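## Task

r1 begins in the decontamination room, r2 in the clean workroom and r3 in the sterile store. The connecting doors are locked, but every dividing wall has an open service window. A steel instrument cassette is on the decontamination room's table. Using any number of the robots, get it onto the sterile store's bench. At the end release it and move the robots away from it. The cassette must rest there without any robot holding it in place. The task fails if any robot tips over or finishes leaning.

## Robot and tools

Robots: r1, r2 and r3 are identical Hello Robot Stretch 4 units. Each has an omni-wheel base, a lift on a mast, one arm that telescopes forward, a wrist with yaw, pitch and roll joints, and a two-finger gripper. Each is about 1.6 m tall, and its base rim lies within 0.23 m of its base origin. Each robot carries four cameras: <name>_head_camera, <name>_head_left_camera and <name>_head_right_camera (the last two are fisheye), plus <name>_wrist_camera. A calibration with K, distortion and T_world_to_cam is given for each camera. There, world means the base frame of the robot carrying that camera, and the values may be slightly off. Loose objects can occasionally get a short push from outside.

Frames: the base frame sits on the floor below the base centre, with x forward, y left and z up. hand_pose is in this frame: a point between the open fingertips. Its axes match the base's when all wrist joints are 0, and the printed position may be a little wrong. The odometry frame is the base frame at the start of the scene. Every robot reports only in its own frames. Where the robots are relative to each other can be judged only from images, lidar_m and wrist_depth_mm.

execute_actions(actions, cameras): actions is a list holding one action, or none (an empty list only reports state and images). An action is a dict keyed by robot name. Each robot entry may hold base, joints or both, optionally with pace and contact_limits. Alternatively it holds only end_of_arm: "enable_torque", which restores wrist or gripper motors that switched off. All the motions in one action start together.
- base: exactly one relative move, measured from where the base last reported itself. translate_m drives straight, -2 to 2 m, positive forward. strafe_m moves sideways, -2 to 2 m, positive left. rotate_rad turns in place, -3.2 to 3.2 rad, positive counter-clockwise seen from above.
- joints: absolute targets, given by name. lift_m 0 to 1.2 m. arm_m 0 to 0.55 m of extension. wrist_yaw_rad -1.134 to 4.276: 0 points forward, positive turns left, 3.14 is stowed, and above 3.4 it may hit the arm. wrist_pitch_rad -1.117 to 4.259: 0 is level and 1.57 points down. wrist_roll_rad -1.117 to 4.259: at 0 the fingers are level, and positive turns clockwise when viewed from behind. gripper_m -0.038 to 0.141 m of fingertip gap; negative values squeeze the fingers together. The done tolerances are ±0.004 for lift, arm and gripper, ±0.02 for yaw and roll, and ±0.05 for pitch. A joint target outside its range is clipped, and the result says so. Any other bad value or unknown key rejects the whole call, and nothing moves. One action runs at most 15 s.
- pace: "slow", "default", "fast" or "max". Base speeds are 0.1/0.3/0.4/0.6 m/s and 1/2/3/4 rad/s. Above lift 0.2 they are reduced further, down to 0.3 m/s and 1 rad/s at lift 1.2.
- contact_limits: {"arm_m": 0 to 0.75}, where lower stops on lighter contact. The default is 0.5.
- cameras: a list of camera names, or "all". Omitting it or sending null gives all cameras; [] gives none.
A robot or joint left out of an action may still be pushing toward its previous target. Omitted joints keep that old target.

wait(seconds 0 to 10) lets the scene run with no new commands and returns the state. zoom_image(camera, region [x0,y0,x1,y1] in pixels from the top-left, at most 504x504) enlarges part of that camera's latest full image. finished_scene(scene 1 or 2) ends the scene permanently and reports success. The next scene's task comes with that result.

Result lines: base_status and joint_status give the outcome of each commanded motion. done means it reached the target; for the base it only means the wheels turned the full amount. off_target means it stopped short and may still be pushing. contact_stop_at_<key> means it hit something; that part drops its target and can go slack, so a lift may sink or a base may roll. limit_stop_at_<name> means a built-in limit stopped it. limit_stop_at_tilt means the lean is over 6 degrees, and lift, arm and wheels go slack until it eases. limit_stop_at_own_body is a self-collision guard, likely with the gripper pitched up below -0.2 and rolled below -0.4 or above 4; moving away from the body still works. torque_fault means a wrist or gripper motor went limp and ignores commands until enable_torque is sent. on_its_own lists what happened without a command; there, "held at" is the held target, not the actual position. If a result reports a stop, the later calls in the same reply are skipped. lidar_m gives 12 distances in metres, one per 30-degree sector. Sector 1 is straight ahead and they run counter-clockwise: 4 left, 7 behind, 10 right. "-" means nothing seen or closer than 0.25 m. It sees other robots and tabletops but can miss glass and thin legs. wrist_depth_mm is a 7x7 grid of median depths, 100 to 2000 mm, read from the top left. base_odometry counts wheel turns and ignores slip; heading runs from -3.142 to 3.142, positive left. If turned_by_wheels and turned_by_imu differ by more than about 0.1 rad, there was a collision or slip. base_tilt gives forward and right lean in degrees, each with a fixed bias of up to 1.5 degrees. motor_effort is percent of maximum, with the peak in brackets; readings are noisy and biased. For wheel_0 to wheel_2, positive means a right turn.

Gripping: command a gap smaller than the object. Going lower squeezes harder and draws the object toward the wrist. A firm grip shows as a clear change in gripper effort, but the gripper reading does not prove a hold. If the fingertips jam on a surface, raise the lift. To unfold at the start, send lift_m 0.4 together with wrist_yaw_rad 0.

Avoid: robot bodies pressing on each other, since that fails at once, and bases that are already touching must not drive further. Avoid turning or driving with over 1 kg in hand while arm_m is above 0.2, especially at fast or max. Avoid hard steady pushes or pulls, mainly with the gripper high. Avoid dropping or knocking the cassette. Two robots may travel up to about 3 cm differently per metre, so any shared carry can tip a robot. Robots do not wait for each other. Finish with the cassette at rest on the bench, the gripper open and every robot backed away and standing level.

Each tool is called after "Call:" in YAML: its name, and indented under it one key for each argument.

## Session

Call:
execute_actions:
  actions: []

Scene clock: 0.00 s.
r1.base_odometry: x=+0.000 y=+0.000 heading=+0.000 (m, m, rad; r1's odometry frame)
r1.turned_by_wheels: +0.000 (rad since the last result)
r1.turned_by_imu: +0.000 (rad since the last result)
r1.base_tilt: forward=+0.1 right=+0.7 (deg)
r1.lidar_m: 0.86 1.58 1.66 2.01 1.00 1.00 1.21 1.13 0.99 0.66 0.63 0.65
r1.base_status: not commanded
r1.joint_positions: lift_m=+0.165 arm_m=-0.001 wrist_yaw_rad=+3.089 wrist_pitch_rad=+0.011 wrist_roll_rad=-0.007 gripper_m=+0.057
r1.joint_status: not commanded
r1.motor_effort: lift_m=+21 arm_m=-1 wrist_yaw_rad=+0 wrist_pitch_rad=-6 wrist_roll_rad=-2 gripper_m=-3 wheel_0=+0 wheel_1=+0 wheel_2=-1 (%)
r1.hand_pose: x=-0.1138 y=+0.1025 z=+0.3403 quat_wxyz=(+0.026, -0.006, -0.003, +1.000) (m; r1's base frame)
r1.wrist_depth_mm: 135 141 1430 1756 - - - / 109 138 1430 1708 1308 991 1229 / 110 138 1430 1708 1983 1756 - / 123 147 1464 1661 - - - / 1060 1205 1430 1661 - - - / 1060 1182 212 1397 220 1255 1336 / 946 854 917 891 854 904 917
r2.base_odometry: x=+0.000 y=+0.000 heading=+0.000 (m, m, rad; r2's odometry frame)
r2.turned_by_wheels: +0.000 (rad since the last result)
r2.turned_by_imu: +0.000 (rad since the last result)
r2.base_tilt: forward=+0.0 right=+0.9 (deg)
r2.lidar_m: 2.12 1.50 1.21 1.05 1.16 2.07 2.59 2.04 1.49 1.43 1.80 2.14
r2.base_status: not commanded
r2.joint_positions: lift_m=+0.236 arm_m=-0.001 wrist_yaw_rad=+3.108 wrist_pitch_rad=-0.009 wrist_roll_rad=-0.014 gripper_m=+0.057
r2.joint_status: not commanded
r2.motor_effort: lift_m=+19 arm_m=+0 wrist_yaw_rad=+0 wrist_pitch_rad=-7 wrist_roll_rad=+1 gripper_m=-5 wheel_0=+0 wheel_1=+0 wheel_2=+0 (%)
r2.hand_pose: x=-0.1155 y=+0.0971 z=+0.4166 quat_wxyz=(+0.017, +0.004, -0.007, +1.000) (m; r2's base frame)
r2.wrist_depth_mm: - 140 - - - - - / - 122 165 - - - - / - 128 173 - - - - / 143 143 - - - - - / 1983 - - - - - 1983 / 1229 1464 198 1255 195 1366 1366 / 866 904 960 - 931 891 931
r3.base_odometry: x=+0.000 y=+0.000 heading=+0.000 (m, m, rad; r3's odometry frame)
r3.turned_by_wheels: +0.000 (rad since the last result)
r3.turned_by_imu: +0.000 (rad since the last result)
r3.base_tilt: forward=+0.1 right=-1.1 (deg)
r3.lidar_m: 0.97 1.27 1.29 0.90 0.89 2.66 1.67 1.47 1.37 0.88 0.78 0.79
r3.base_status: not commanded
r3.joint_positions: lift_m=+0.297 arm_m=+0.000 wrist_yaw_rad=+3.179 wrist_pitch_rad=+0.020 wrist_roll_rad=-0.002 gripper_m=+0.057
r3.joint_status: not commanded
r3.motor_effort: lift_m=+19 arm_m=+0 wrist_yaw_rad=+1 wrist_pitch_rad=-6 wrist_roll_rad=-1 gripper_m=-7 wheel_0=+0 wheel_1=+0 wheel_2=+0 (%)
r3.hand_pose: x=-0.1206 y=+0.0767 z=+0.4692 quat_wxyz=(-0.019, -0.010, -0.001, +1.000) (m; r3's base frame)
r3.wrist_depth_mm: - 141 141 - - - - / - 108 141 - - - - / - 113 142 - - - - / - 144 181 - - - - / 198 1499 1756 - - - - / 200 1464 1336 1430 1255 1397 1366 / 202 1078 1078 - 1078 991 991
pictures: r1_head_camera, r1_head_left_camera, r1_head_right_camera, r1_wrist_camera, r2_head_camera, r2_head_left_camera, r2_head_right_camera, r2_wrist_camera, r3_head_camera, r3_head_left_camera, r3_head_right_camera, r3_wrist_camera
Images, in order (width x height): r1_head_camera 420x560, r1_head_left_camera 420x672, r1_head_right_camera 420x672, r1_wrist_camera 616x392, r2_head_camera 420x560, r2_head_left_camera 420x672, r2_head_right_camera 420x672, r2_wrist_camera 616x392, r3_head_camera 420x560, r3_head_left_camera 420x672, r3_head_right_camera 420x672, r3_wrist_camera 616x392.

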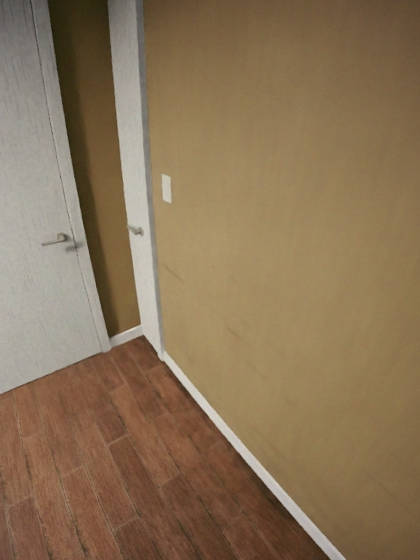

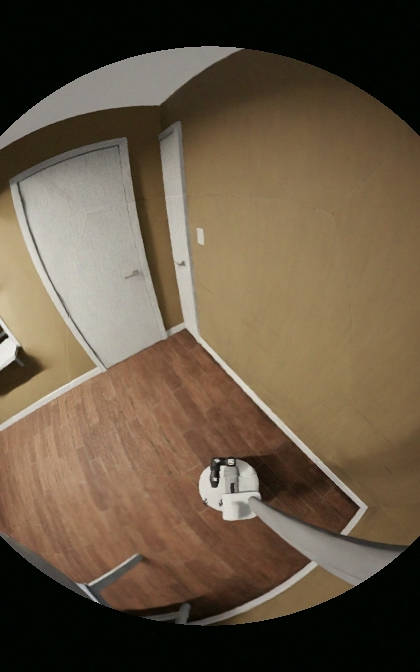

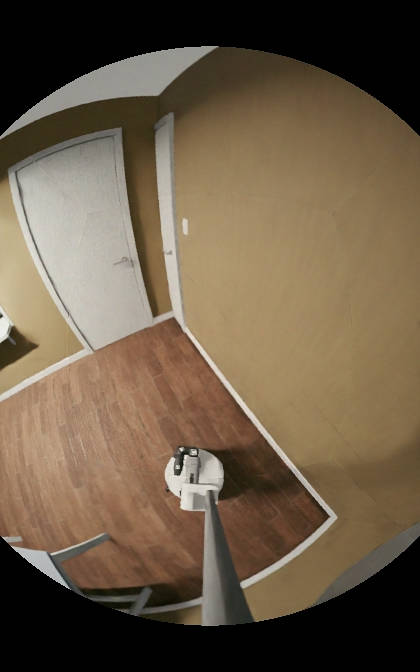

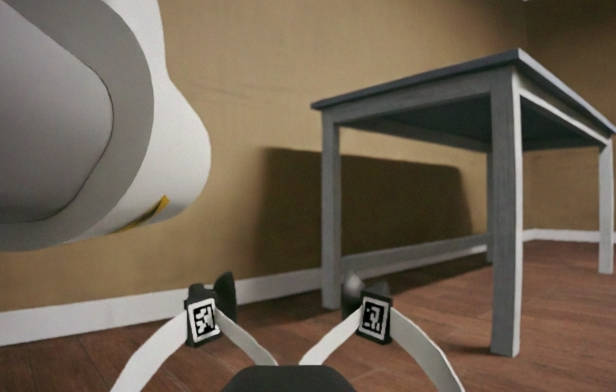

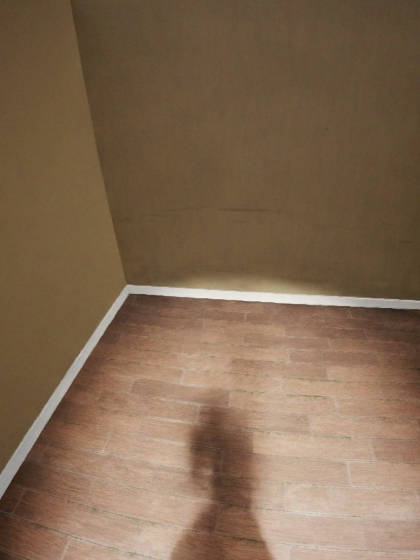

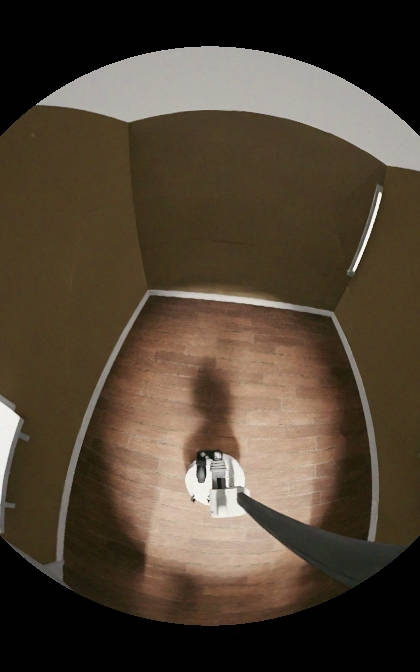

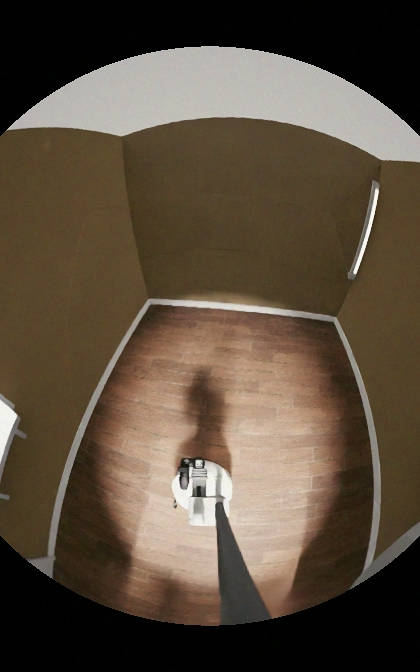

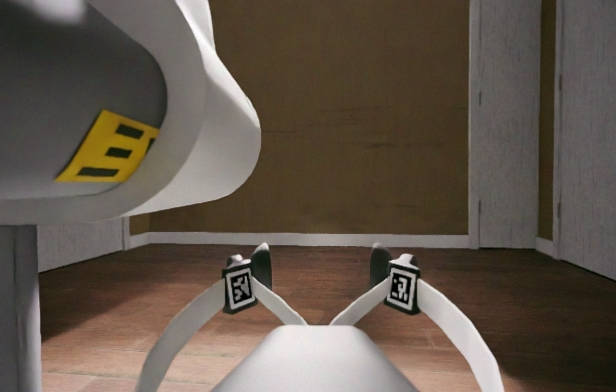

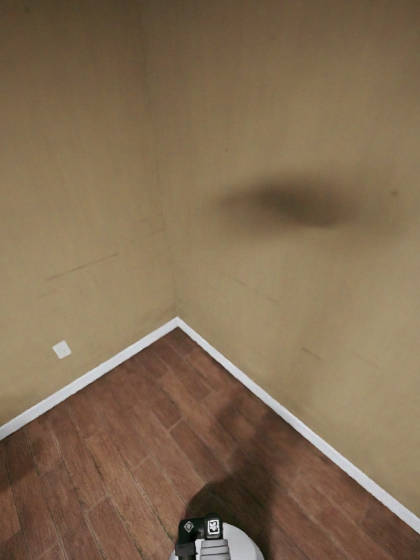

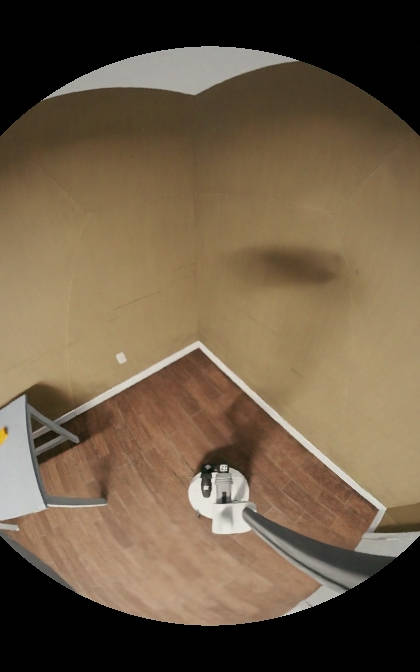

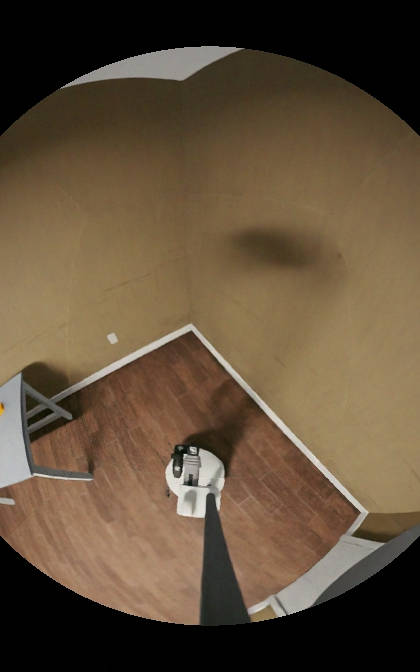

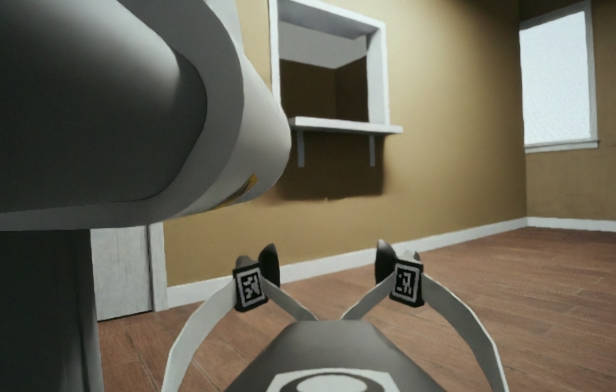

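Call:
execute_actions:
  actions:
    - {"r1":{"base":{"rotate_rad":2.2},"joints":{"lift_m":0.9,"wrist_yaw_rad":0,"gripper_m":0.14}},"r2":{"base":{"rotate_rad":1.5},"joints":{"lift_m":0.9,"wrist_yaw_rad":0,"gripper_m":0.14}},"r3":{"base":{"rotate_rad":3.0},"joints":{"lift_m":0.9,"wrist_yaw_rad":0,"gripper_m":0.14}}}
  cameras: ["r1_head_camera","r1_head_left_camera","r2_head_camera","r2_head_left_camera","r3_head_camera","r3_head_left_camera"]

Scene clock: 11.47 s.
r1.base_odometry: x=+0.000 y=+0.000 heading=+2.200 (m, m, rad; r1's odometry frame)
r1.turned_by_wheels: +2.200 (rad since the last result)
r1.turned_by_imu: +2.165 (rad since the last result)
r1.base_tilt: forward=+0.0 right=+0.6 (deg)
r1.lidar_m: 0.96 1.03 1.18 1.13 0.88 0.65 0.63 0.69 0.95 1.63 1.72 2.16
r1.base_status: done
r1.joint_positions: lift_m=+0.900 arm_m=-0.001 wrist_yaw_rad=+0.000 wrist_pitch_rad=+0.011 wrist_roll_rad=-0.007 gripper_m=+0.140
r1.joint_status: all done
r1.motor_effort: lift_m=+26(28) arm_m=-1(1) wrist_yaw_rad=-1(7) wrist_pitch_rad=-7(6) wrist_roll_rad=-2(1) gripper_m=+0(3) wheel_0=-2(9) wheel_1=-2(8) wheel_2=-1(9) (%)
r1.hand_pose: x=+0.4582 y=-0.0873 z=+1.0746 quat_wxyz=(+1.000, -0.004, +0.006, +0.000) (m; r1's base frame)
r1.wrist_depth_mm: 1863 - - - - - - / 1863 - - - - - - / 1921 - - - - - - / 1921 - - - - - - / 1863 - - - - - - / 1255 208 1661 - - - - / 854 820 - 158 - - -
r2.base_odometry: x=+0.000 y=+0.000 heading=+1.500 (m, m, rad; r2's odometry frame)
r2.turned_by_wheels: +1.500 (rad since the last result)
r2.turned_by_imu: +1.472 (rad since the last result)
r2.base_tilt: forward=+0.0 right=+1.0 (deg)
r2.lidar_m: 1.05 1.14 1.85 2.59 2.11 1.51 1.48 1.75 2.17 2.14 1.58 1.23
r2.base_status: done
r2.joint_positions: lift_m=+0.900 arm_m=-0.001 wrist_yaw_rad=+0.000 wrist_pitch_rad=-0.009 wrist_roll_rad=-0.014 gripper_m=+0.140
r2.joint_status: all done
r2.motor_effort: lift_m=+22(22) arm_m=+0(0) wrist_yaw_rad=-2(7) wrist_pitch_rad=-8(8) wrist_roll_rad=-1(0) gripper_m=-1(1) wheel_0=-1(6) wheel_1=-1(6) wheel_2=-1(7) (%)
r2.hand_pose: x=+0.4584 y=-0.0873 z=+1.0805 quat_wxyz=(+1.000, -0.007, -0.004, +0.000) (m; r2's base frame)
r2.wrist_depth_mm: 1060 1042 1008 976 946 904 891 / 1098 - - - 931 917 904 / 1098 - - - 960 931 904 / 1098 - - - 960 931 904 / 1118 - - 1205 946 931 917 / 1098 976 878 842 960 931 904 / 1098 1098 1042 - 976 960 904
r3.base_odometry: x=+0.000 y=+0.000 heading=+2.999 (m, m, rad; r3's odometry frame)
r3.turned_by_wheels: +2.999 (rad since the last result)
r3.turned_by_imu: +2.992 (rad since the last result)
r3.base_tilt: forward=+0.0 right=-1.0 (deg)
r3.lidar_m: 1.71 1.45 1.49 0.94 0.78 0.79 0.91 1.27 1.27 0.96 0.87 3.23
r3.base_status: done
r3.joint_positions: lift_m=+0.900 arm_m=+0.000 wrist_yaw_rad=+0.000 wrist_pitch_rad=+0.020 wrist_roll_rad=-0.002 gripper_m=+0.140
r3.joint_status: all done
r3.motor_effort: lift_m=+24(25) arm_m=+0(0) wrist_yaw_rad=+0(7) wrist_pitch_rad=-6(7) wrist_roll_rad=+1(1) gripper_m=+0(4) wheel_0=-4(4) wheel_1=-2(9) wheel_2=-2(11) (%)
r3.hand_pose: x=+0.4594 y=-0.0873 z=+1.0722 quat_wxyz=(+1.000, -0.001, +0.010, +0.000) (m; r3's base frame)
r3.wrist_depth_mm: 1182 1336 1661 - - - - / 1182 1336 1708 - - - - / 1205 1366 - - - - - / 1182 1366 - - - - - / 1182 1366 1661 - - - - / 1160 1336 1537 1863 - - - / 1182 1336 1618 - - - -
pictures: r1_head_camera, r1_head_left_camera, r2_head_camera, r2_head_left_camera, r3_head_camera, r3_head_left_camera
Images, in order (width x height): r1_head_camera 420x560, r1_head_left_camera 420x672, r2_head_camera 420x560, r2_head_left_camera 420x672, r3_head_camera 420x560, r3_head_left_camera 420x672.

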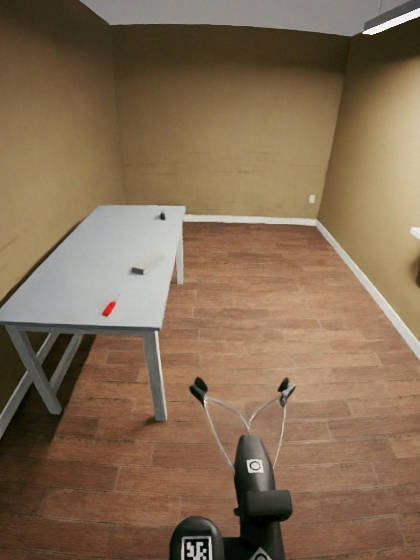

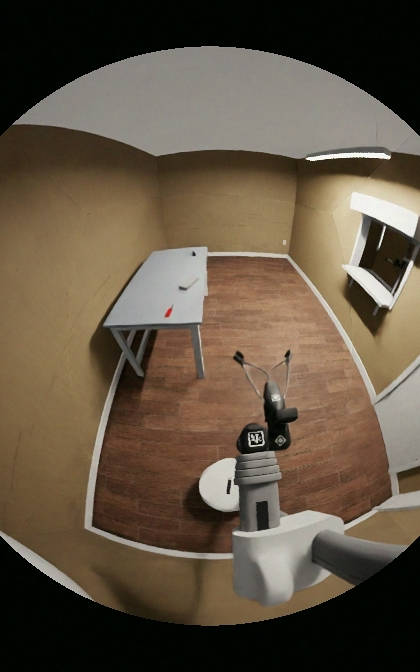

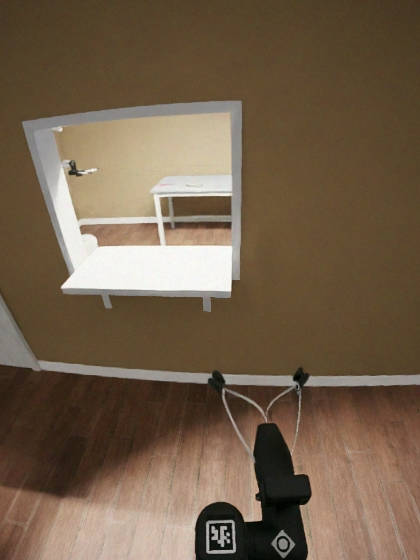

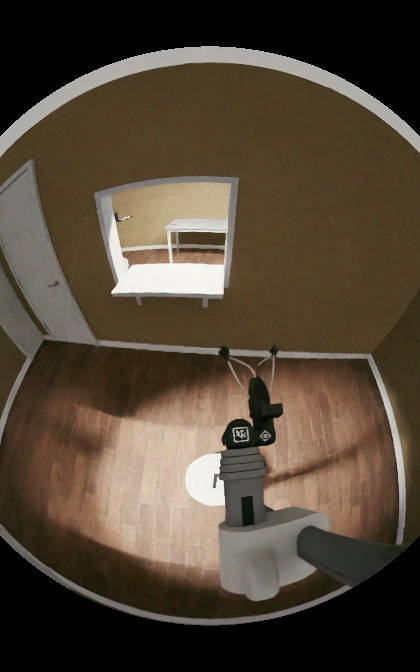

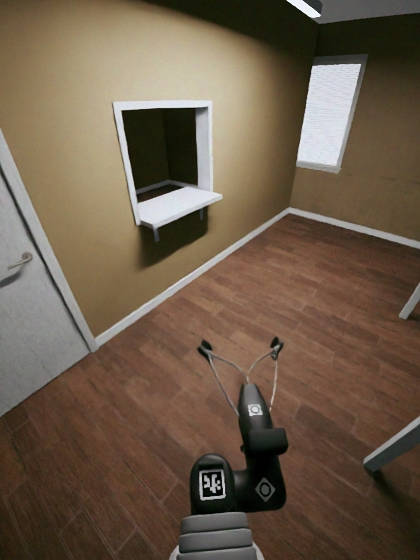

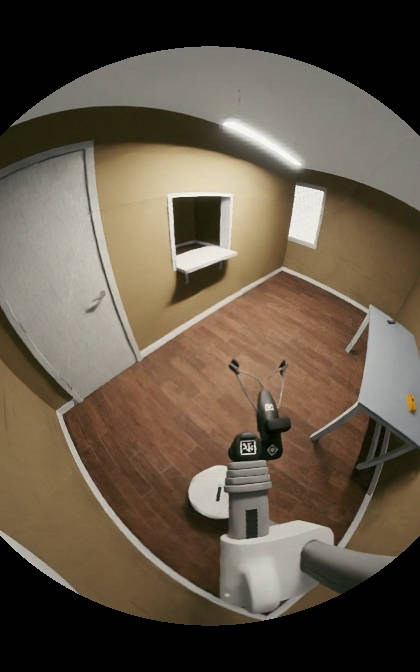

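Call:
execute_actions:
  actions:
    - {"r1":{"base":{"strafe_m":-0.33}},"r2":{"base":{"rotate_rad":-0.15}},"r3":{"base":{"rotate_rad":0.77}}}
  cameras: []

Call:
execute_actions:
  actions:
    - {"r1":{"base":{"translate_m":1.87},"pace":"fast"},"r2":{"base":{"strafe_m":0.5}},"r3":{"base":{"strafe_m":-0.9}}}
  cameras: []

Call:
execute_actions:
  actions:
    - {"r1":{"base":{"rotate_rad":2.4},"joints":{"wrist_pitch_rad":0.5}},"r2":{"base":{"translate_m":0.3}},"r3":{"base":{"translate_m":0.4}}}
  cameras: ["r1_head_camera","r1_wrist_camera","r2_head_camera","r2_wrist_camera","r3_head_camera","r3_wrist_camera"]

Scene clock: 33.13 s.
r1.base_odometry: x=+0.267 y=+0.194 heading=+2.199 (m, m, rad; r1's odometry frame)
r1.turned_by_wheels: +0.000 (rad since the last result)
r1.turned_by_imu: -0.002 (rad since the last result)
r1.base_tilt: forward=+0.1 right=+0.5 (deg)
r1.lidar_m: 1.83 1.07 1.39 1.45 0.92 0.67 0.65 0.70 0.97 1.28 1.34 1.71
r1.base_status: done
r1.joint_positions: lift_m=+0.900 arm_m=-0.001 wrist_yaw_rad=+0.000 wrist_pitch_rad=+0.011 wrist_roll_rad=-0.007 gripper_m=+0.140
r1.joint_status: not commanded
r1.motor_effort: lift_m=+26(27) arm_m=-1(1) wrist_yaw_rad=-1(2) wrist_pitch_rad=-7(7) wrist_roll_rad=+0(3) gripper_m=+1(0) wheel_0=+1(10) wheel_1=-1(11) wheel_2=-1(1) (%)
r1.hand_pose: x=+0.4582 y=-0.0874 z=+1.0746 quat_wxyz=(+1.000, -0.004, +0.006, +0.000) (m; r1's base frame)
r1.wrist_depth_mm: - - - - - - 1537 / - - - - - - 1576 / - - - - - - 1808 / - - - - - - 1808 / - - - - - - 1756 / 1118 207 - - - - 1708 / 946 - - 158 - - 1808
r2.base_odometry: x=+0.000 y=+0.000 heading=+1.350 (m, m, rad; r2's odometry frame)
r2.turned_by_wheels: -0.150 (rad since the last result)
r2.turned_by_imu: -0.149 (rad since the last result)
r2.base_tilt: forward=+0.0 right=+0.9 (deg)
r2.lidar_m: 1.04 1.07 1.62 2.59 2.44 1.58 1.52 1.68 2.21 2.12 1.83 1.26
r2.base_status: done
r2.joint_positions: lift_m=+0.900 arm_m=-0.001 wrist_yaw_rad=+0.000 wrist_pitch_rad=-0.009 wrist_roll_rad=-0.014 gripper_m=+0.140
r2.joint_status: not commanded
r2.motor_effort: lift_m=+22(22) arm_m=+0(0) wrist_yaw_rad=-1(2) wrist_pitch_rad=-8(7) wrist_roll_rad=+0(2) gripper_m=-2(3) wheel_0=+1(3) wheel_1=+0(5) wheel_2=+1(4) (%)
r2.hand_pose: x=+0.4583 y=-0.0873 z=+1.0805 quat_wxyz=(+1.000, -0.007, -0.004, +0.000) (m; r2's base frame)
r2.wrist_depth_mm: 991 1008 991 976 976 1008 991 / - - - 991 991 991 991 / - - - 991 991 991 991 / - - - 1008 991 1025 991 / - - 1205 1008 1008 1008 1025 / 976 866 854 991 1008 1008 1025 / 991 991 1008 - 1025 1042 1042
r3.base_odometry: x=+0.000 y=+0.000 heading=-2.515 (m, m, rad; r3's odometry frame)
r3.turned_by_wheels: +0.769 (rad since the last result)
r3.turned_by_imu: +0.766 (rad since the last result)
r3.base_tilt: forward=+0.1 right=-1.2 (deg)
r3.lidar_m: 1.45 1.18 0.83 0.78 0.80 1.09 1.28 1.22 0.87 1.12 2.04 1.61
r3.base_status: done
r3.joint_positions: lift_m=+0.900 arm_m=+0.000 wrist_yaw_rad=+0.000 wrist_pitch_rad=+0.020 wrist_roll_rad=-0.002 gripper_m=+0.140
r3.joint_status: not commanded
r3.motor_effort: lift_m=+23(24) arm_m=+0(1) wrist_yaw_rad=+1(0) wrist_pitch_rad=-6(7) wrist_roll_rad=+0(0) gripper_m=+1(0) wheel_0=-5(9) wheel_1=-3(9) wheel_2=-3(10) (%)
r3.hand_pose: x=+0.4594 y=-0.0874 z=+1.0722 quat_wxyz=(+1.000, -0.001, +0.010, +0.000) (m; r3's base frame)
r3.wrist_depth_mm: 1281 1255 1281 1229 1281 1308 1308 / 1281 1281 1281 1281 1308 1336 - / 1255 1281 1255 1281 1281 1308 - / 1255 1281 1308 1281 1308 1336 - / 1255 1308 1308 1308 1336 1308 1336 / 1229 1336 1308 1308 1308 1336 1336 / 1229 1308 1336 - 1336 1336 1336
pictures: none
No camera images: the call's "cameras" was empty. Leave "cameras" out to get every camera's image.

Scene clock: 39.40 s.
r1.base_odometry: x=-0.833 y=+1.706 heading=+2.200 (m, m, rad; r1's odometry frame)
r1.turned_by_wheels: +0.000 (rad since the last result)
r1.turned_by_imu: -0.012 (rad since the last result)
r1.base_tilt: forward=+0.2 right=+0.6 (deg)
r1.lidar_m: 2.23 0.68 0.48 0.45 0.48 0.68 2.51 1.91 1.23 1.18 1.43 1.97
r1.base_status: done
r1.joint_positions: lift_m=+0.900 arm_m=-0.001 wrist_yaw_rad=+0.000 wrist_pitch_rad=+0.011 wrist_roll_rad=-0.007 gripper_m=+0.140
r1.joint_status: not commanded
r1.motor_effort: lift_m=+26(26) arm_m=-1(0) wrist_yaw_rad=-1(1) wrist_pitch_rad=-7(6) wrist_roll_rad=+0(0) gripper_m=+1(0) wheel_0=+2(7) wheel_1=+1(7) wheel_2=+2(12) (%)
r1.hand_pose: x=+0.4582 y=-0.0874 z=+1.0746 quat_wxyz=(+1.000, -0.004, +0.006, +0.000) (m; r1's base frame)
r1.wrist_depth_mm: 1921 1983 1983 - - - 1808 / 1863 1983 1983 - - - 1708 / 1983 1983 - - - - 1808 / 1983 1983 1983 - - - 1756 / 1983 1983 1983 - - - 1708 / 1921 207 1983 - - - 1756 / 1921 1983 1983 158 - - 1863
r2.base_odometry: x=-0.488 y=+0.110 heading=+1.350 (m, m, rad; r2's odometry frame)
r2.turned_by_wheels: +0.000 (rad since the last result)
r2.turned_by_imu: -0.002 (rad since the last result)
r2.base_tilt: forward=+0.0 right=+0.9 (deg)
r2.lidar_m: 1.01 1.03 1.53 2.10 2.14 1.74 1.53 1.56 2.25 2.63 1.79 1.08
r2.base_status: done
r2.joint_positions: lift_m=+0.900 arm_m=-0.001 wrist_yaw_rad=+0.000 wrist_pitch_rad=-0.009 wrist_roll_rad=-0.014 gripper_m=+0.140
r2.joint_status: not commanded
r2.motor_effort: lift_m=+20(22) arm_m=+0(0) wrist_yaw_rad=-1(2) wrist_pitch_rad=-6(7) wrist_roll_rad=+1(0) gripper_m=-1(1) wheel_0=-1(6) wheel_1=+0(8) wheel_2=+0(1) (%)
r2.hand_pose: x=+0.4583 y=-0.0874 z=+1.0806 quat_wxyz=(+1.000, -0.007, -0.004, +0.000) (m; r2's base frame)
r2.wrist_depth_mm: 931 946 991 1008 1008 946 946 / 960 960 - - - 960 960 / 960 960 - - - 960 976 / 946 976 - - - 976 976 / 960 960 - - - 976 976 / 960 820 820 831 931 976 991 / 960 976 991 - 1008 991 991
r3.base_odometry: x=-0.528 y=+0.729 heading=-2.515 (m, m, rad; r3's odometry frame)
r3.turned_by_wheels: +0.000 (rad since the last result)
r3.turned_by_imu: -0.001 (rad since the last result)
r3.base_tilt: forward=+0.0 right=-1.2 (deg)
r3.lidar_m: 1.39 1.58 1.78 1.68 1.75 1.32 0.28 0.32 0.39 1.01 2.28 1.48
r3.base_status: done
r3.joint_positions: lift_m=+0.900 arm_m=+0.000 wrist_yaw_rad=+0.000 wrist_pitch_rad=+0.020 wrist_roll_rad=-0.002 gripper_m=+0.140
r3.joint_status: not commanded
r3.motor_effort: lift_m=+23(23) arm_m=+0(0) wrist_yaw_rad=+2(0) wrist_pitch_rad=-6(7) wrist_roll_rad=+0(0) gripper_m=+0(0) wheel_0=+2(9) wheel_1=-2(10) wheel_2=+0(5) (%)
r3.hand_pose: x=+0.4594 y=-0.0874 z=+1.0722 quat_wxyz=(+1.000, -0.001, +0.010, +0.000) (m; r3's base frame)
r3.wrist_depth_mm: 1281 1308 1336 1336 1336 1336 1366 / 1308 1336 1336 1336 - 1464 1366 / 1336 1336 1366 - - - 1336 / 1308 1308 1366 - - - 1366 / 1336 1336 1336 1366 1366 1281 1397 / 1336 1336 1366 1336 1366 1366 1397 / 1366 1366 1366 - 1430 1397 1397
pictures: none
No camera images: the call's "cameras" was empty. Leave "cameras" out to get every camera's image.

Scene clock: 42.20 s.
r1.base_odometry: x=-0.833 y=+1.706 heading=-1.683 (m, m, rad; r1's odometry frame)
r1.turned_by_wheels: +2.400 (rad since the last result)
r1.turned_by_imu: +2.362 (rad since the last result)
r1.base_tilt: forward=+0.2 right=+0.7 (deg)
r1.lidar_m: 0.56 2.51 2.45 1.32 1.17 1.18 1.66 2.22 2.22 0.51 0.45 0.44
r1.base_status: done
r1.joint_positions: lift_m=+0.900 arm_m=-0.001 wrist_yaw_rad=+0.000 wrist_pitch_rad=+0.502 wrist_roll_rad=-0.007 gripper_m=+0.140
r1.joint_status: all done
r1.motor_effort: lift_m=+26(26) arm_m=-1(1) wrist_yaw_rad=-1(1) wrist_pitch_rad=-5(5) wrist_roll_rad=-1(1) gripper_m=-1(0) wheel_0=-1(8) wheel_1=-1(8) wheel_2=+0(9) (%)
r1.hand_pose: x=+0.4227 y=-0.0874 z=+0.9391 quat_wxyz=(+0.969, -0.003, +0.248, +0.001) (m; r1's base frame)
r1.wrist_depth_mm: 1921 - - 1661 1281 1078 946 / 1983 - - 1661 1397 1160 991 / - - - 991 1008 1118 1042 / - - 715 723 732 723 732 / 1808 1756 609 544 544 564 569 / 1464 207 1464 484 433 445 462 / 1281 1255 1098 155 404 389 397
r2.base_odometry: x=-0.422 y=+0.402 heading=+1.350 (m, m, rad; r2's odometry frame)
r2.turned_by_wheels: +0.000 (rad since the last result)
r2.turned_by_imu: -0.002 (rad since the last result)
r2.base_tilt: forward=+0.0 right=+0.9 (deg)
r2.lidar_m: 0.71 0.75 1.18 2.10 2.15 2.08 1.87 1.86 2.66 2.61 1.33 0.78
r2.base_status: done
r2.joint_positions: lift_m=+0.900 arm_m=-0.001 wrist_yaw_rad=+0.000 wrist_pitch_rad=-0.009 wrist_roll_rad=-0.014 gripper_m=+0.140
r2.joint_status: not commanded
r2.motor_effort: lift_m=+20(20) arm_m=+0(0) wrist_yaw_rad=-1(1) wrist_pitch_rad=-7(8) wrist_roll_rad=+0(0) gripper_m=-2(2) wheel_0=+1(5) wheel_1=-2(4) wheel_2=+1(8) (%)
r2.hand_pose: x=+0.4583 y=-0.0874 z=+1.0806 quat_wxyz=(+1.000, -0.007, -0.004, +0.000) (m; r2's base frame)
r2.wrist_depth_mm: 676 - - - - 707 661 / 668 - - - - 707 676 / 661 - - - - 715 676 / 654 - - - - 715 676 / 661 - - - - 676 691 / 668 723 661 707 654 647 683 / 554 539 574 - 535 535 699
r3.base_odometry: x=-0.852 y=+0.494 heading=-2.514 (m, m, rad; r3's odometry frame)
r3.turned_by_wheels: +0.000 (rad since the last result)
r3.turned_by_imu: -0.002 (rad since the last result)
r3.base_tilt: forward=+0.0 right=-1.1 (deg)
r3.lidar_m: 1.00 1.18 1.55 1.70 1.76 1.75 0.68 0.69 0.92 3.03 1.70 1.05
r3.base_status: done
r3.joint_positions: lift_m=+0.900 arm_m=+0.000 wrist_yaw_rad=+0.000 wrist_pitch_rad=+0.020 wrist_roll_rad=-0.002 gripper_m=+0.140
r3.joint_status: not commanded
r3.motor_effort: lift_m=+23(23) arm_m=+0(0) wrist_yaw_rad=+2(2) wrist_pitch_rad=-6(7) wrist_roll_rad=+0(0) gripper_m=+1(1) wheel_0=+3(6) wheel_1=+3(8) wheel_2=-1(10) (%)
r3.hand_pose: x=+0.4594 y=-0.0874 z=+1.0722 quat_wxyz=(+1.000, -0.001, +0.010, +0.000) (m; r3's base frame)
r3.wrist_depth_mm: 917 931 931 931 1008 1098 1008 / 917 931 931 - - - 1078 / 931 931 931 - - - - / 904 946 946 - - - - / 931 946 946 1042 - 1042 1042 / 931 946 960 809 798 809 976 / 931 960 960 - 976 960 976
pictures: r1_head_camera, r1_wrist_camera, r2_head_camera, r2_wrist_camera, r3_head_camera, r3_wrist_camera
camera_calibration (this result's frames):
r1_wrist_camera: T_world_to_cam=[[-0.0283908, -0.999569, 0.00743103, -0.093164], [-0.472618, 0.00687245, -0.881241, 1.08771], [0.88081, -0.0285312, -0.47261, 0.295122], [0, 0, 0, 1]] pos_world=[0.25148, -0.0921789, 1.0987]
r2_wrist_camera: T_world_to_cam=[[0.0677756, -0.997624, 0.0123776, -0.11669], [-0.0322107, -0.0145876, -0.999375, 1.13793], [0.99718, 0.0673345, -0.0331228, -0.184168], [0, 0, 0, 1]] pos_world=[0.228211, -0.0874124, 1.13256]
r3_wrist_camera: T_world_to_cam=[[0.0406222, -0.998741, -0.0294447, -0.0667818], [-0.0529266, 0.0272768, -0.998226, 1.14689], [0.997772, 0.0421085, -0.0517519, -0.168681], [0, 0, 0, 1]] pos_world=[0.231719, -0.0908783, 1.13416]
Images, in order (width x height): r1_head_camera 420x560, r1_wrist_camera 616x392, r2_head_camera 420x560, r2_wrist_camera 616x392, r3_head_camera 420x560, r3_wrist_camera 616x392.

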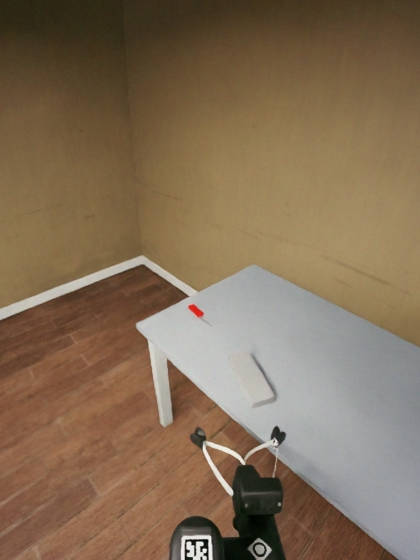

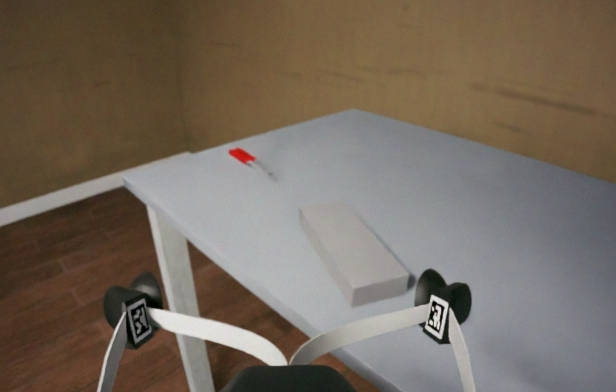

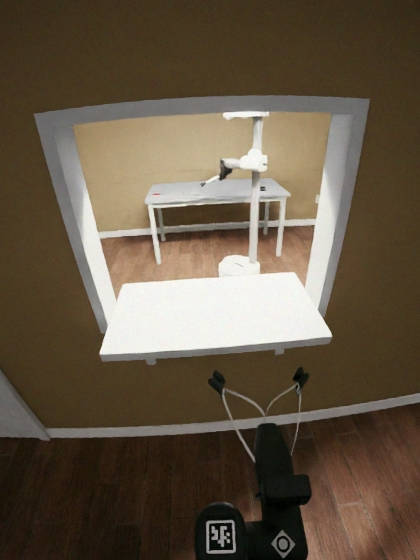

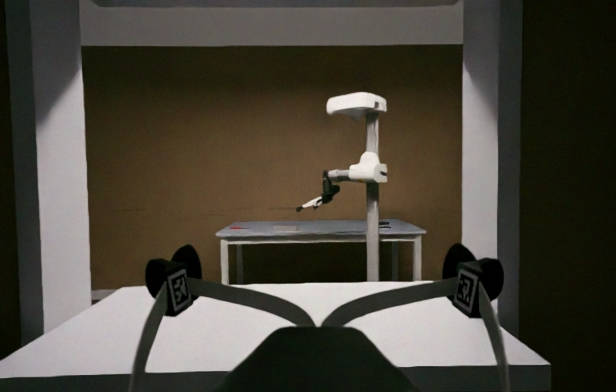

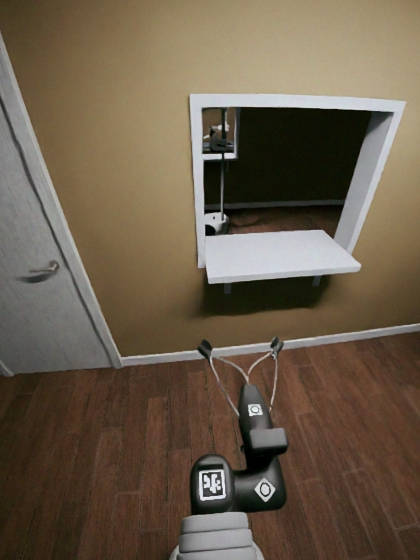

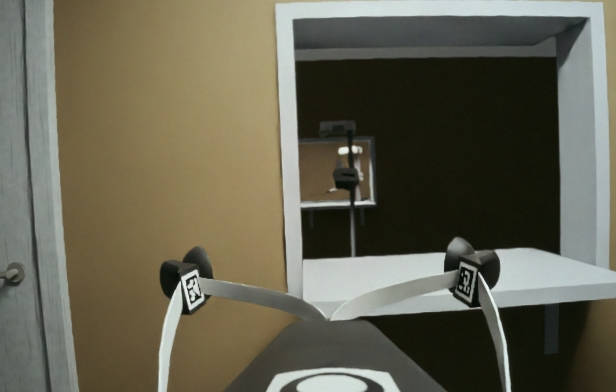

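Call:
execute_actions:
  actions:
    - {"r1":{"base":{"strafe_m":-0.15},"joints":{"wrist_yaw_rad":0.3,"arm_m":0.27,"lift_m":0.82}},"r2":{"joints":{"wrist_pitch_rad":0.5,"lift_m":1.05}},"r3":{"base":{"strafe_m":-0.3},"joints":{"wrist_pitch_rad":0.5,"lift_m":1.05}}}
  cameras: ["r1_head_camera","r1_wrist_camera"]

Scene clock: 59.57 s.
r1.base_odometry: x=-0.982 y=+1.723 heading=-1.683 (m, m, rad; r1's odometry frame)
r1.turned_by_wheels: +0.000 (rad since the last result)
r1.turned_by_imu: -0.001 (rad since the last result)
r1.base_tilt: forward=+0.1 right=+0.6 (deg)
r1.lidar_m: 0.45 0.80 2.62 1.41 1.29 1.46 1.79 2.12 2.13 0.38 0.33 0.33
r1.base_status: done
r1.joint_positions: lift_m=+0.820 arm_m=+0.269 wrist_yaw_rad=+0.300 wrist_pitch_rad=+0.502 wrist_roll_rad=-0.007 gripper_m=+0.140
r1.joint_status: all done
r1.motor_effort: lift_m=+16(24) arm_m=+6(9) wrist_yaw_rad=+0(4) wrist_pitch_rad=-6(6) wrist_roll_rad=-1(1) gripper_m=+0(1) wheel_0=+2(10) wheel_1=-1(10) wheel_2=+1(2) (%)
r1.hand_pose: x=+0.7072 y=-0.0088 z=+0.8598 quat_wxyz=(+0.958, -0.041, +0.245, +0.146) (m; r1's base frame)
r1.wrist_depth_mm: 1756 1863 - 1808 1281 976 831 / 1863 - - 1921 1397 1042 854 / 1983 - - 741 759 778 866 / - 539 544 549 554 554 554 / 1661 427 427 433 433 430 433 / 1366 208 347 310 330 340 349 / 1182 291 294 155 297 296 301
r2.base_odometry: x=-0.422 y=+0.402 heading=+1.350 (m, m, rad; r2's odometry frame)
r2.turned_by_wheels: +0.000 (rad since the last result)
r2.turned_by_imu: -0.002 (rad since the last result)
r2.base_tilt: forward=+0.1 right=+0.9 (deg)
r2.lidar_m: 0.71 0.74 1.16 2.12 2.16 2.08 1.87 1.88 2.65 2.62 1.34 0.77
r2.base_status: not commanded
r2.joint_positions: lift_m=+1.050 arm_m=-0.001 wrist_yaw_rad=+0.000 wrist_pitch_rad=+0.502 wrist_roll_rad=-0.014 gripper_m=+0.140
r2.joint_status: all done
r2.motor_effort: lift_m=+22(24) arm_m=+0(0) wrist_yaw_rad=-1(1) wrist_pitch_rad=-5(5) wrist_roll_rad=+1(1) gripper_m=-2(0) wheel_0=+1(1) wheel_1=-2(1) wheel_2=+1(1) (%)
r2.hand_pose: x=+0.4228 y=-0.0874 z=+1.0893 quat_wxyz=(+0.969, -0.007, +0.248, +0.002) (m; r2's base frame)
r2.wrist_depth_mm: 668 - - - - 699 603 / 668 - - - - 707 654 / 699 - 991 976 960 723 715 / 741 750 741 723 715 741 778 / 798 627 640 842 842 627 866 / 904 891 917 891 917 904 960 / 1008 1025 1025 - 1042 1078 1098
r3.base_odometry: x=-1.028 y=+0.737 heading=-2.514 (m, m, rad; r3's odometry frame)
r3.turned_by_wheels: +0.000 (rad since the last result)
r3.turned_by_imu: -0.002 (rad since the last result)
r3.base_tilt: forward=+0.1 right=-1.2 (deg)
r3.lidar_m: 1.00 1.19 1.51 2.01 2.08 0.72 0.65 0.69 0.90 2.73 1.73 1.08
r3.base_status: done
r3.joint_positions: lift_m=+1.050 arm_m=+0.000 wrist_yaw_rad=+0.000 wrist_pitch_rad=+0.502 wrist_roll_rad=-0.002 gripper_m=+0.140
r3.joint_status: all done
r3.motor_effort: lift_m=+24(25) arm_m=+0(1) wrist_yaw_rad=+3(2) wrist_pitch_rad=-4(7) wrist_roll_rad=+0(0) gripper_m=+1(0) wheel_0=+2(9) wheel_1=-1(10) wheel_2=+0(1) (%)
r3.hand_pose: x=+0.4239 y=-0.0874 z=+1.0892 quat_wxyz=(+0.969, -0.001, +0.248, +0.000) (m; r3's base frame)
r3.wrist_depth_mm: 831 854 - - - 931 878 / 891 891 - - - 976 946 / 960 960 1060 1078 1008 1008 1025 / 1060 1060 1060 1098 1118 1098 1138 / 1160 1182 1138 1205 1205 1160 1229 / 1255 1308 1308 1255 1336 1366 1397 / 1336 1397 1397 - 1430 1366 1336
pictures: r1_head_camera, r1_wrist_camera
camera_calibration (this result's frames):
r1_wrist_camera: T_world_to_cam=[[0.268213, -0.963331, 0.00743683, -0.215355], [-0.453728, -0.13313, -0.88114, 1.13715], [0.849819, 0.232959, -0.472798, 0.0336346], [0, 0, 0, 1]] pos_world=[0.545133, -0.0639049, 1.01949]
Images, in order (width x height): r1_head_camera 420x560, r1_wrist_camera 616x392.

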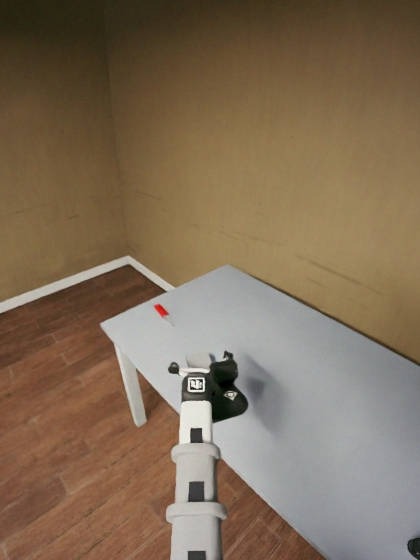

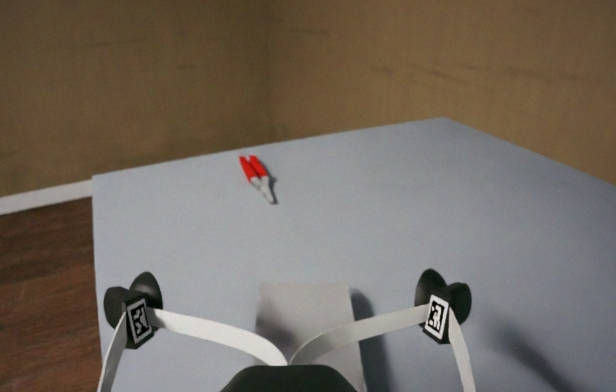

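Call:
execute_actions:
  actions:
    - {"r1":{"base":{"strafe_m":-0.015},"joints":{"arm_m":0.255,"lift_m":0.74},"pace":"slow"}}
  cameras: ["r1_wrist_camera"]

Call:
execute_actions:
  actions:
    - {"r1":{"joints":{"gripper_m":0.02}}}
  cameras: ["r1_wrist_camera"]

Call:
execute_actions:
  actions:
    - {"r1":{"joints":{"lift_m":1.0},"pace":"slow"}}
  cameras: ["r1_wrist_camera","r1_head_camera"]

Scene clock: 70.63 s.
r1.base_odometry: x=-0.997 y=+1.725 heading=-1.683 (m, m, rad; r1's odometry frame)
r1.turned_by_wheels: +0.000 (rad since the last result)
r1.turned_by_imu: +0.000 (rad since the last result)
r1.base_tilt: forward=+0.0 right=+0.6 (deg)
r1.lidar_m: 0.42 0.80 2.61 1.44 1.30 1.47 1.79 2.12 2.12 0.37 0.33 0.32
r1.base_status: done
r1.joint_positions: lift_m=+0.740 arm_m=+0.256 wrist_yaw_rad=+0.300 wrist_pitch_rad=+0.502 wrist_roll_rad=-0.007 gripper_m=+0.140
r1.joint_status: all done
r1.motor_effort: lift_m=+15(15) arm_m=-6(8) wrist_yaw_rad=-2(1) wrist_pitch_rad=-4(5) wrist_roll_rad=-1(1) gripper_m=-1(0) wheel_0=+4(7) wheel_1=-3(6) wheel_2=+0(0) (%)
r1.hand_pose: x=+0.6945 y=-0.0088 z=+0.7800 quat_wxyz=(+0.958, -0.041, +0.245, +0.146) (m; r1's base frame)
r1.wrist_depth_mm: 1756 1921 - 1808 1281 991 831 / 1808 - - 1863 1229 976 842 / 1921 517 517 517 525 530 544 / 1863 373 375 310 379 382 384 / 1464 291 271 243 298 297 298 / 1160 207 206 199 216 234 241 / 1060 200 168 158 206 203 -
r2.base_odometry: x=-0.422 y=+0.402 heading=+1.350 (m, m, rad; r2's odometry frame)
r2.turned_by_wheels: +0.000 (rad since the last result)
r2.turned_by_imu: -0.002 (rad since the last result)
r2.base_tilt: forward=+0.1 right=+0.9 (deg)
r2.lidar_m: 0.71 0.74 1.18 2.11 2.17 2.08 1.85 1.87 2.65 2.62 1.31 0.76
r2.base_status: not commanded
r2.joint_positions: lift_m=+1.050 arm_m=-0.001 wrist_yaw_rad=+0.000 wrist_pitch_rad=+0.502 wrist_roll_rad=-0.014 gripper_m=+0.140
r2.joint_status: not commanded
r2.motor_effort: lift_m=+22(22) arm_m=+0(0) wrist_yaw_rad=-1(1) wrist_pitch_rad=-5(6) wrist_roll_rad=+0(1) gripper_m=-1(1) wheel_0=+1(1) wheel_1=-2(2) wheel_2=+1(1) (%)
r2.hand_pose: x=+0.4228 y=-0.0874 z=+1.0893 quat_wxyz=(+0.969, -0.007, +0.248, +0.002) (m; r2's base frame)
r2.wrist_depth_mm: 676 - - - - 691 609 / 676 - - - - 715 668 / 691 - 991 960 946 723 707 / 732 759 732 715 715 741 788 / 798 627 634 831 842 627 854 / 904 891 917 891 917 904 976 / 1008 1042 1025 - 1042 1078 1098
r3.base_odometry: x=-1.028 y=+0.737 heading=-2.514 (m, m, rad; r3's odometry frame)
r3.turned_by_wheels: +0.000 (rad since the last result)
r3.turned_by_imu: -0.002 (rad since the last result)
r3.base_tilt: forward=+0.1 right=-1.1 (deg)
r3.lidar_m: 1.01 1.19 1.51 2.02 2.07 0.73 0.68 0.71 0.91 2.72 1.76 1.05
r3.base_status: not commanded
r3.joint_positions: lift_m=+1.050 arm_m=+0.000 wrist_yaw_rad=+0.000 wrist_pitch_rad=+0.502 wrist_roll_rad=-0.002 gripper_m=+0.140
r3.joint_status: not commanded
r3.motor_effort: lift_m=+24(24) arm_m=+0(1) wrist_yaw_rad=+0(1) wrist_pitch_rad=-6(5) wrist_roll_rad=+0(0) gripper_m=+1(1) wheel_0=+2(2) wheel_1=-1(1) wheel_2=-1(0) (%)
r3.hand_pose: x=+0.4239 y=-0.0874 z=+1.0892 quat_wxyz=(+0.969, -0.001, +0.248, +0.000) (m; r3's base frame)
r3.wrist_depth_mm: 820 842 - - - 946 878 / 891 891 - - - 976 946 / 960 976 1042 1060 1008 991 1042 / 1060 1060 1098 1098 1118 1098 1138 / 1182 1160 1160 1205 1205 1160 1255 / 1281 1308 1308 1255 1336 1366 1397 / 1397 1397 1397 - 1397 1336 1336
pictures: r1_wrist_camera
camera_calibration (this result's frames):
r1_wrist_camera: T_world_to_cam=[[0.268222, -0.963328, 0.00745049, -0.211351], [-0.453421, -0.133064, -0.881308, 1.06093], [0.84998, 0.233008, -0.472484, 0.00633747], [0, 0, 0, 1]] pos_world=[0.532353, -0.0639057, 0.939579]
Images, in order (width x height): r1_wrist_camera 616x392.

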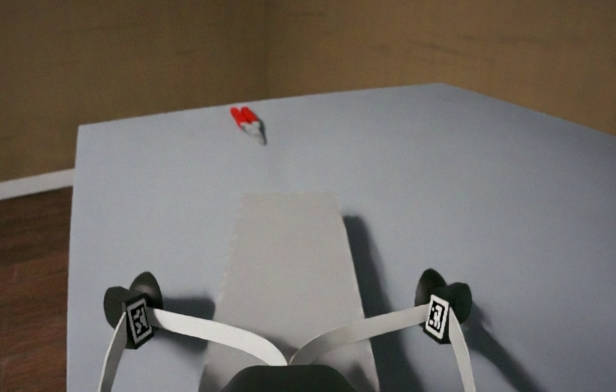

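Scene clock: 72.80 s.
r1.base_odometry: x=-0.997 y=+1.725 heading=-1.683 (m, m, rad; r1's odometry frame)
r1.turned_by_wheels: +0.000 (rad since the last result)
r1.turned_by_imu: +0.000 (rad since the last result)
r1.base_tilt: forward=+0.2 right=+0.7 (deg)
r1.lidar_m: 0.42 0.83 2.64 1.48 1.27 1.47 1.83 2.11 2.13 0.37 0.31 0.32
r1.base_status: not commanded
r1.joint_positions: lift_m=+0.740 arm_m=+0.256 wrist_yaw_rad=+0.300 wrist_pitch_rad=+0.505 wrist_roll_rad=-0.007 gripper_m=+0.021
r1.joint_status: all done
r1.motor_effort: lift_m=+16(17) arm_m=-6(6) wrist_yaw_rad=+1(2) wrist_pitch_rad=-14(14) wrist_roll_rad=+0(2) gripper_m=-25(27) wheel_0=+4(4) wheel_1=-3(3) wheel_2=+0(0) (%)
r1.hand_pose: x=+0.6940 y=-0.0090 z=+0.7790 quat_wxyz=(+0.957, -0.041, +0.246, +0.145) (m; r1's base frame)
r1.wrist_depth_mm: 1756 1863 - 1808 1281 991 820 / 1921 - - 1756 831 931 854 / 1921 500 504 500 512 517 530 / 1808 366 366 370 370 375 375 / 1430 286 266 235 291 293 291 / 1182 235 191 191 192 238 237 / 1025 183 165 163 196 195 -
r2.base_odometry: x=-0.422 y=+0.402 heading=+1.350 (m, m, rad; r2's odometry frame)
r2.turned_by_wheels: +0.000 (rad since the last result)
r2.turned_by_imu: -0.001 (rad since the last result)
r2.base_tilt: forward=+0.1 right=+1.0 (deg)
r2.lidar_m: 0.70 0.74 1.16 2.10 2.17 2.09 1.86 1.87 2.65 2.61 1.33 0.78
r2.base_status: not commanded
r2.joint_positions: lift_m=+1.050 arm_m=-0.001 wrist_yaw_rad=+0.000 wrist_pitch_rad=+0.502 wrist_roll_rad=-0.014 gripper_m=+0.140
r2.joint_status: not commanded
r2.motor_effort: lift_m=+22(22) arm_m=+0(0) wrist_yaw_rad=-1(1) wrist_pitch_rad=-6(7) wrist_roll_rad=+1(2) gripper_m=-1(1) wheel_0=+1(1) wheel_1=-2(2) wheel_2=+1(0) (%)
r2.hand_pose: x=+0.4228 y=-0.0874 z=+1.0893 quat_wxyz=(+0.969, -0.007, +0.248, +0.002) (m; r2's base frame)
r2.wrist_depth_mm: 676 - - - - 699 603 / 668 - - - - 707 654 / 691 - 976 960 946 723 715 / 741 741 732 723 715 741 778 / 798 634 634 831 854 627 866 / 904 878 931 891 917 917 960 / 1008 1042 1025 - 1042 1078 1078
r3.base_odometry: x=-1.028 y=+0.737 heading=-2.514 (m, m, rad; r3's odometry frame)
r3.turned_by_wheels: +0.000 (rad since the last result)
r3.turned_by_imu: -0.001 (rad since the last result)
r3.base_tilt: forward=+0.1 right=-1.2 (deg)
r3.lidar_m: 0.98 1.18 1.52 2.02 2.07 0.72 0.65 0.70 0.91 2.71 1.75 1.07
r3.base_status: not commanded
r3.joint_positions: lift_m=+1.050 arm_m=+0.000 wrist_yaw_rad=+0.000 wrist_pitch_rad=+0.502 wrist_roll_rad=-0.002 gripper_m=+0.140
r3.joint_status: not commanded
r3.motor_effort: lift_m=+24(24) arm_m=+0(1) wrist_yaw_rad=+1(0) wrist_pitch_rad=-5(5) wrist_roll_rad=+0(0) gripper_m=+0(1) wheel_0=+2(2) wheel_1=+0(1) wheel_2=-1(0) (%)
r3.hand_pose: x=+0.4239 y=-0.0874 z=+1.0892 quat_wxyz=(+0.969, -0.001, +0.248, +0.000) (m; r3's base frame)
r3.wrist_depth_mm: 831 842 - - - 946 878 / 891 891 - - - 976 946 / 960 960 1060 1060 1008 1008 1042 / 1042 1060 1078 1098 1098 1118 1138 / 1160 1160 1182 1182 1205 1160 1255 / 1281 1308 1308 1255 1336 1366 1397 / 1397 1397 1397 - 1397 1336 1336
pictures: r1_wrist_camera
camera_calibration (this result's frames):
r1_wrist_camera: T_world_to_cam=[[0.268045, -0.963377, 0.0075466, -0.211362], [-0.456287, -0.133846, -0.879709, 1.06059], [0.848501, 0.232358, -0.475453, 0.00964313], [0, 0, 0, 1]] pos_world=[0.532404, -0.063907, 0.939187]
Images, in order (width x height): r1_wrist_camera 616x392.

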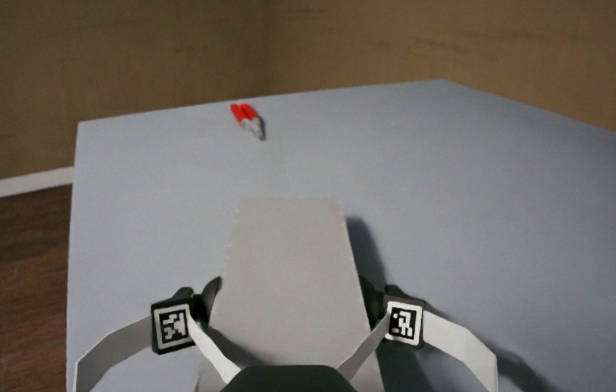

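Scene clock: 75.57 s.
r1.base_odometry: x=-0.997 y=+1.725 heading=-1.683 (m, m, rad; r1's odometry frame)
r1.turned_by_wheels: +0.000 (rad since the last result)
r1.turned_by_imu: +0.000 (rad since the last result)
r1.base_tilt: forward=+0.0 right=+0.6 (deg)
r1.lidar_m: 0.42 0.78 2.62 1.47 1.25 1.49 1.78 2.09 2.13 0.40 0.33 0.31
r1.base_status: not commanded
r1.joint_positions: lift_m=+0.999 arm_m=+0.256 wrist_yaw_rad=+0.300 wrist_pitch_rad=+0.505 wrist_roll_rad=-0.007 gripper_m=+0.021
r1.joint_status: all done
r1.motor_effort: lift_m=+28(30) arm_m=-6(6) wrist_yaw_rad=+0(0) wrist_pitch_rad=-15(16) wrist_roll_rad=+0(2) gripper_m=-25(23) wheel_0=+4(4) wheel_1=-3(3) wheel_2=+0(0) (%)
r1.hand_pose: x=+0.6940 y=-0.0090 z=+1.0380 quat_wxyz=(+0.957, -0.041, +0.247, +0.145) (m; r1's base frame)
r1.wrist_depth_mm: 1808 1921 - 1808 1336 991 842 / 1863 - - 1983 1336 1042 842 / 1921 - - - 1397 1098 891 / - - - 1921 917 1042 904 / 1983 1921 661 234 715 723 878 / 1576 609 190 191 191 597 585 / 1397 327 165 163 488 484 508
r2.base_odometry: x=-0.422 y=+0.402 heading=+1.350 (m, m, rad; r2's odometry frame)
r2.turned_by_wheels: +0.000 (rad since the last result)
r2.turned_by_imu: -0.001 (rad since the last result)
r2.base_tilt: forward=+0.1 right=+0.9 (deg)
r2.lidar_m: 0.72 0.74 1.18 2.10 2.16 2.08 1.85 1.86 2.65 2.61 1.33 0.78
r2.base_status: not commanded
r2.joint_positions: lift_m=+1.050 arm_m=-0.001 wrist_yaw_rad=+0.000 wrist_pitch_rad=+0.502 wrist_roll_rad=-0.014 gripper_m=+0.140
r2.joint_status: not commanded
r2.motor_effort: lift_m=+22(22) arm_m=+0(0) wrist_yaw_rad=-1(0) wrist_pitch_rad=-6(6) wrist_roll_rad=-1(0) gripper_m=-2(4) wheel_0=+1(1) wheel_1=-2(2) wheel_2=+1(1) (%)
r2.hand_pose: x=+0.4228 y=-0.0874 z=+1.0893 quat_wxyz=(+0.969, -0.007, +0.248, +0.002) (m; r2's base frame)
r2.wrist_depth_mm: 676 - - - - 699 609 / 676 - - - - 715 654 / 691 - 976 960 946 715 715 / 732 750 741 723 715 741 778 / 798 627 627 831 842 634 854 / 891 904 931 891 931 917 976 / 1008 1008 1042 - 1042 1078 1078
r3.base_odometry: x=-1.028 y=+0.737 heading=-2.514 (m, m, rad; r3's odometry frame)
r3.turned_by_wheels: +0.000 (rad since the last result)
r3.turned_by_imu: -0.001 (rad since the last result)
r3.base_tilt: forward=+0.1 right=-1.2 (deg)
r3.lidar_m: 1.02 1.21 1.50 2.01 2.07 0.72 0.66 0.69 0.90 2.72 1.76 1.07
r3.base_status: not commanded
r3.joint_positions: lift_m=+1.050 arm_m=+0.000 wrist_yaw_rad=+0.000 wrist_pitch_rad=+0.502 wrist_roll_rad=-0.002 gripper_m=+0.140
r3.joint_status: not commanded
r3.motor_effort: lift_m=+24(24) arm_m=-1(0) wrist_yaw_rad=+2(0) wrist_pitch_rad=-5(5) wrist_roll_rad=+1(0) gripper_m=+4(2) wheel_0=+3(2) wheel_1=-1(1) wheel_2=+0(0) (%)
r3.hand_pose: x=+0.4239 y=-0.0874 z=+1.0892 quat_wxyz=(+0.969, -0.001, +0.248, +0.000) (m; r3's base frame)
r3.wrist_depth_mm: 831 854 - - - 931 878 / 891 891 - - - 960 946 / 960 976 1060 1060 1025 991 1025 / 1042 1042 1078 1078 1118 1118 1138 / 1160 1160 1182 1182 1229 1182 1255 / 1281 1308 1308 1281 1336 1366 1430 / 1397 1397 1430 - 1397 1366 1308
pictures: r1_head_camera, r1_wrist_camera
camera_calibration (this result's frames):
r1_wrist_camera: T_world_to_cam=[[0.268047, -0.963376, 0.0075568, -0.21333], [-0.456591, -0.13394, -0.879537, 1.28841], [0.848337, 0.232307, -0.475771, 0.133263], [0, 0, 0, 1]] pos_world=[0.532408, -0.0639049, 1.19822]
Images, in order (width x height): r1_head_camera 420x560, r1_wrist_camera 616x392.

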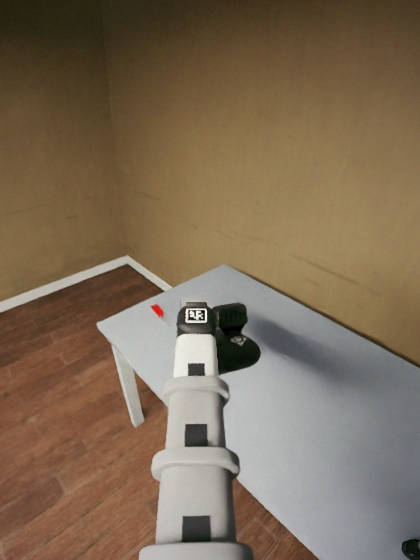

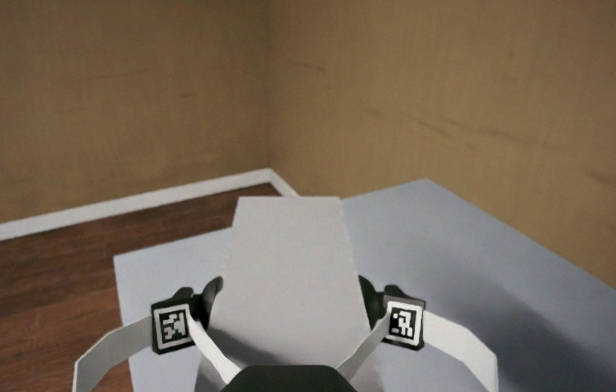

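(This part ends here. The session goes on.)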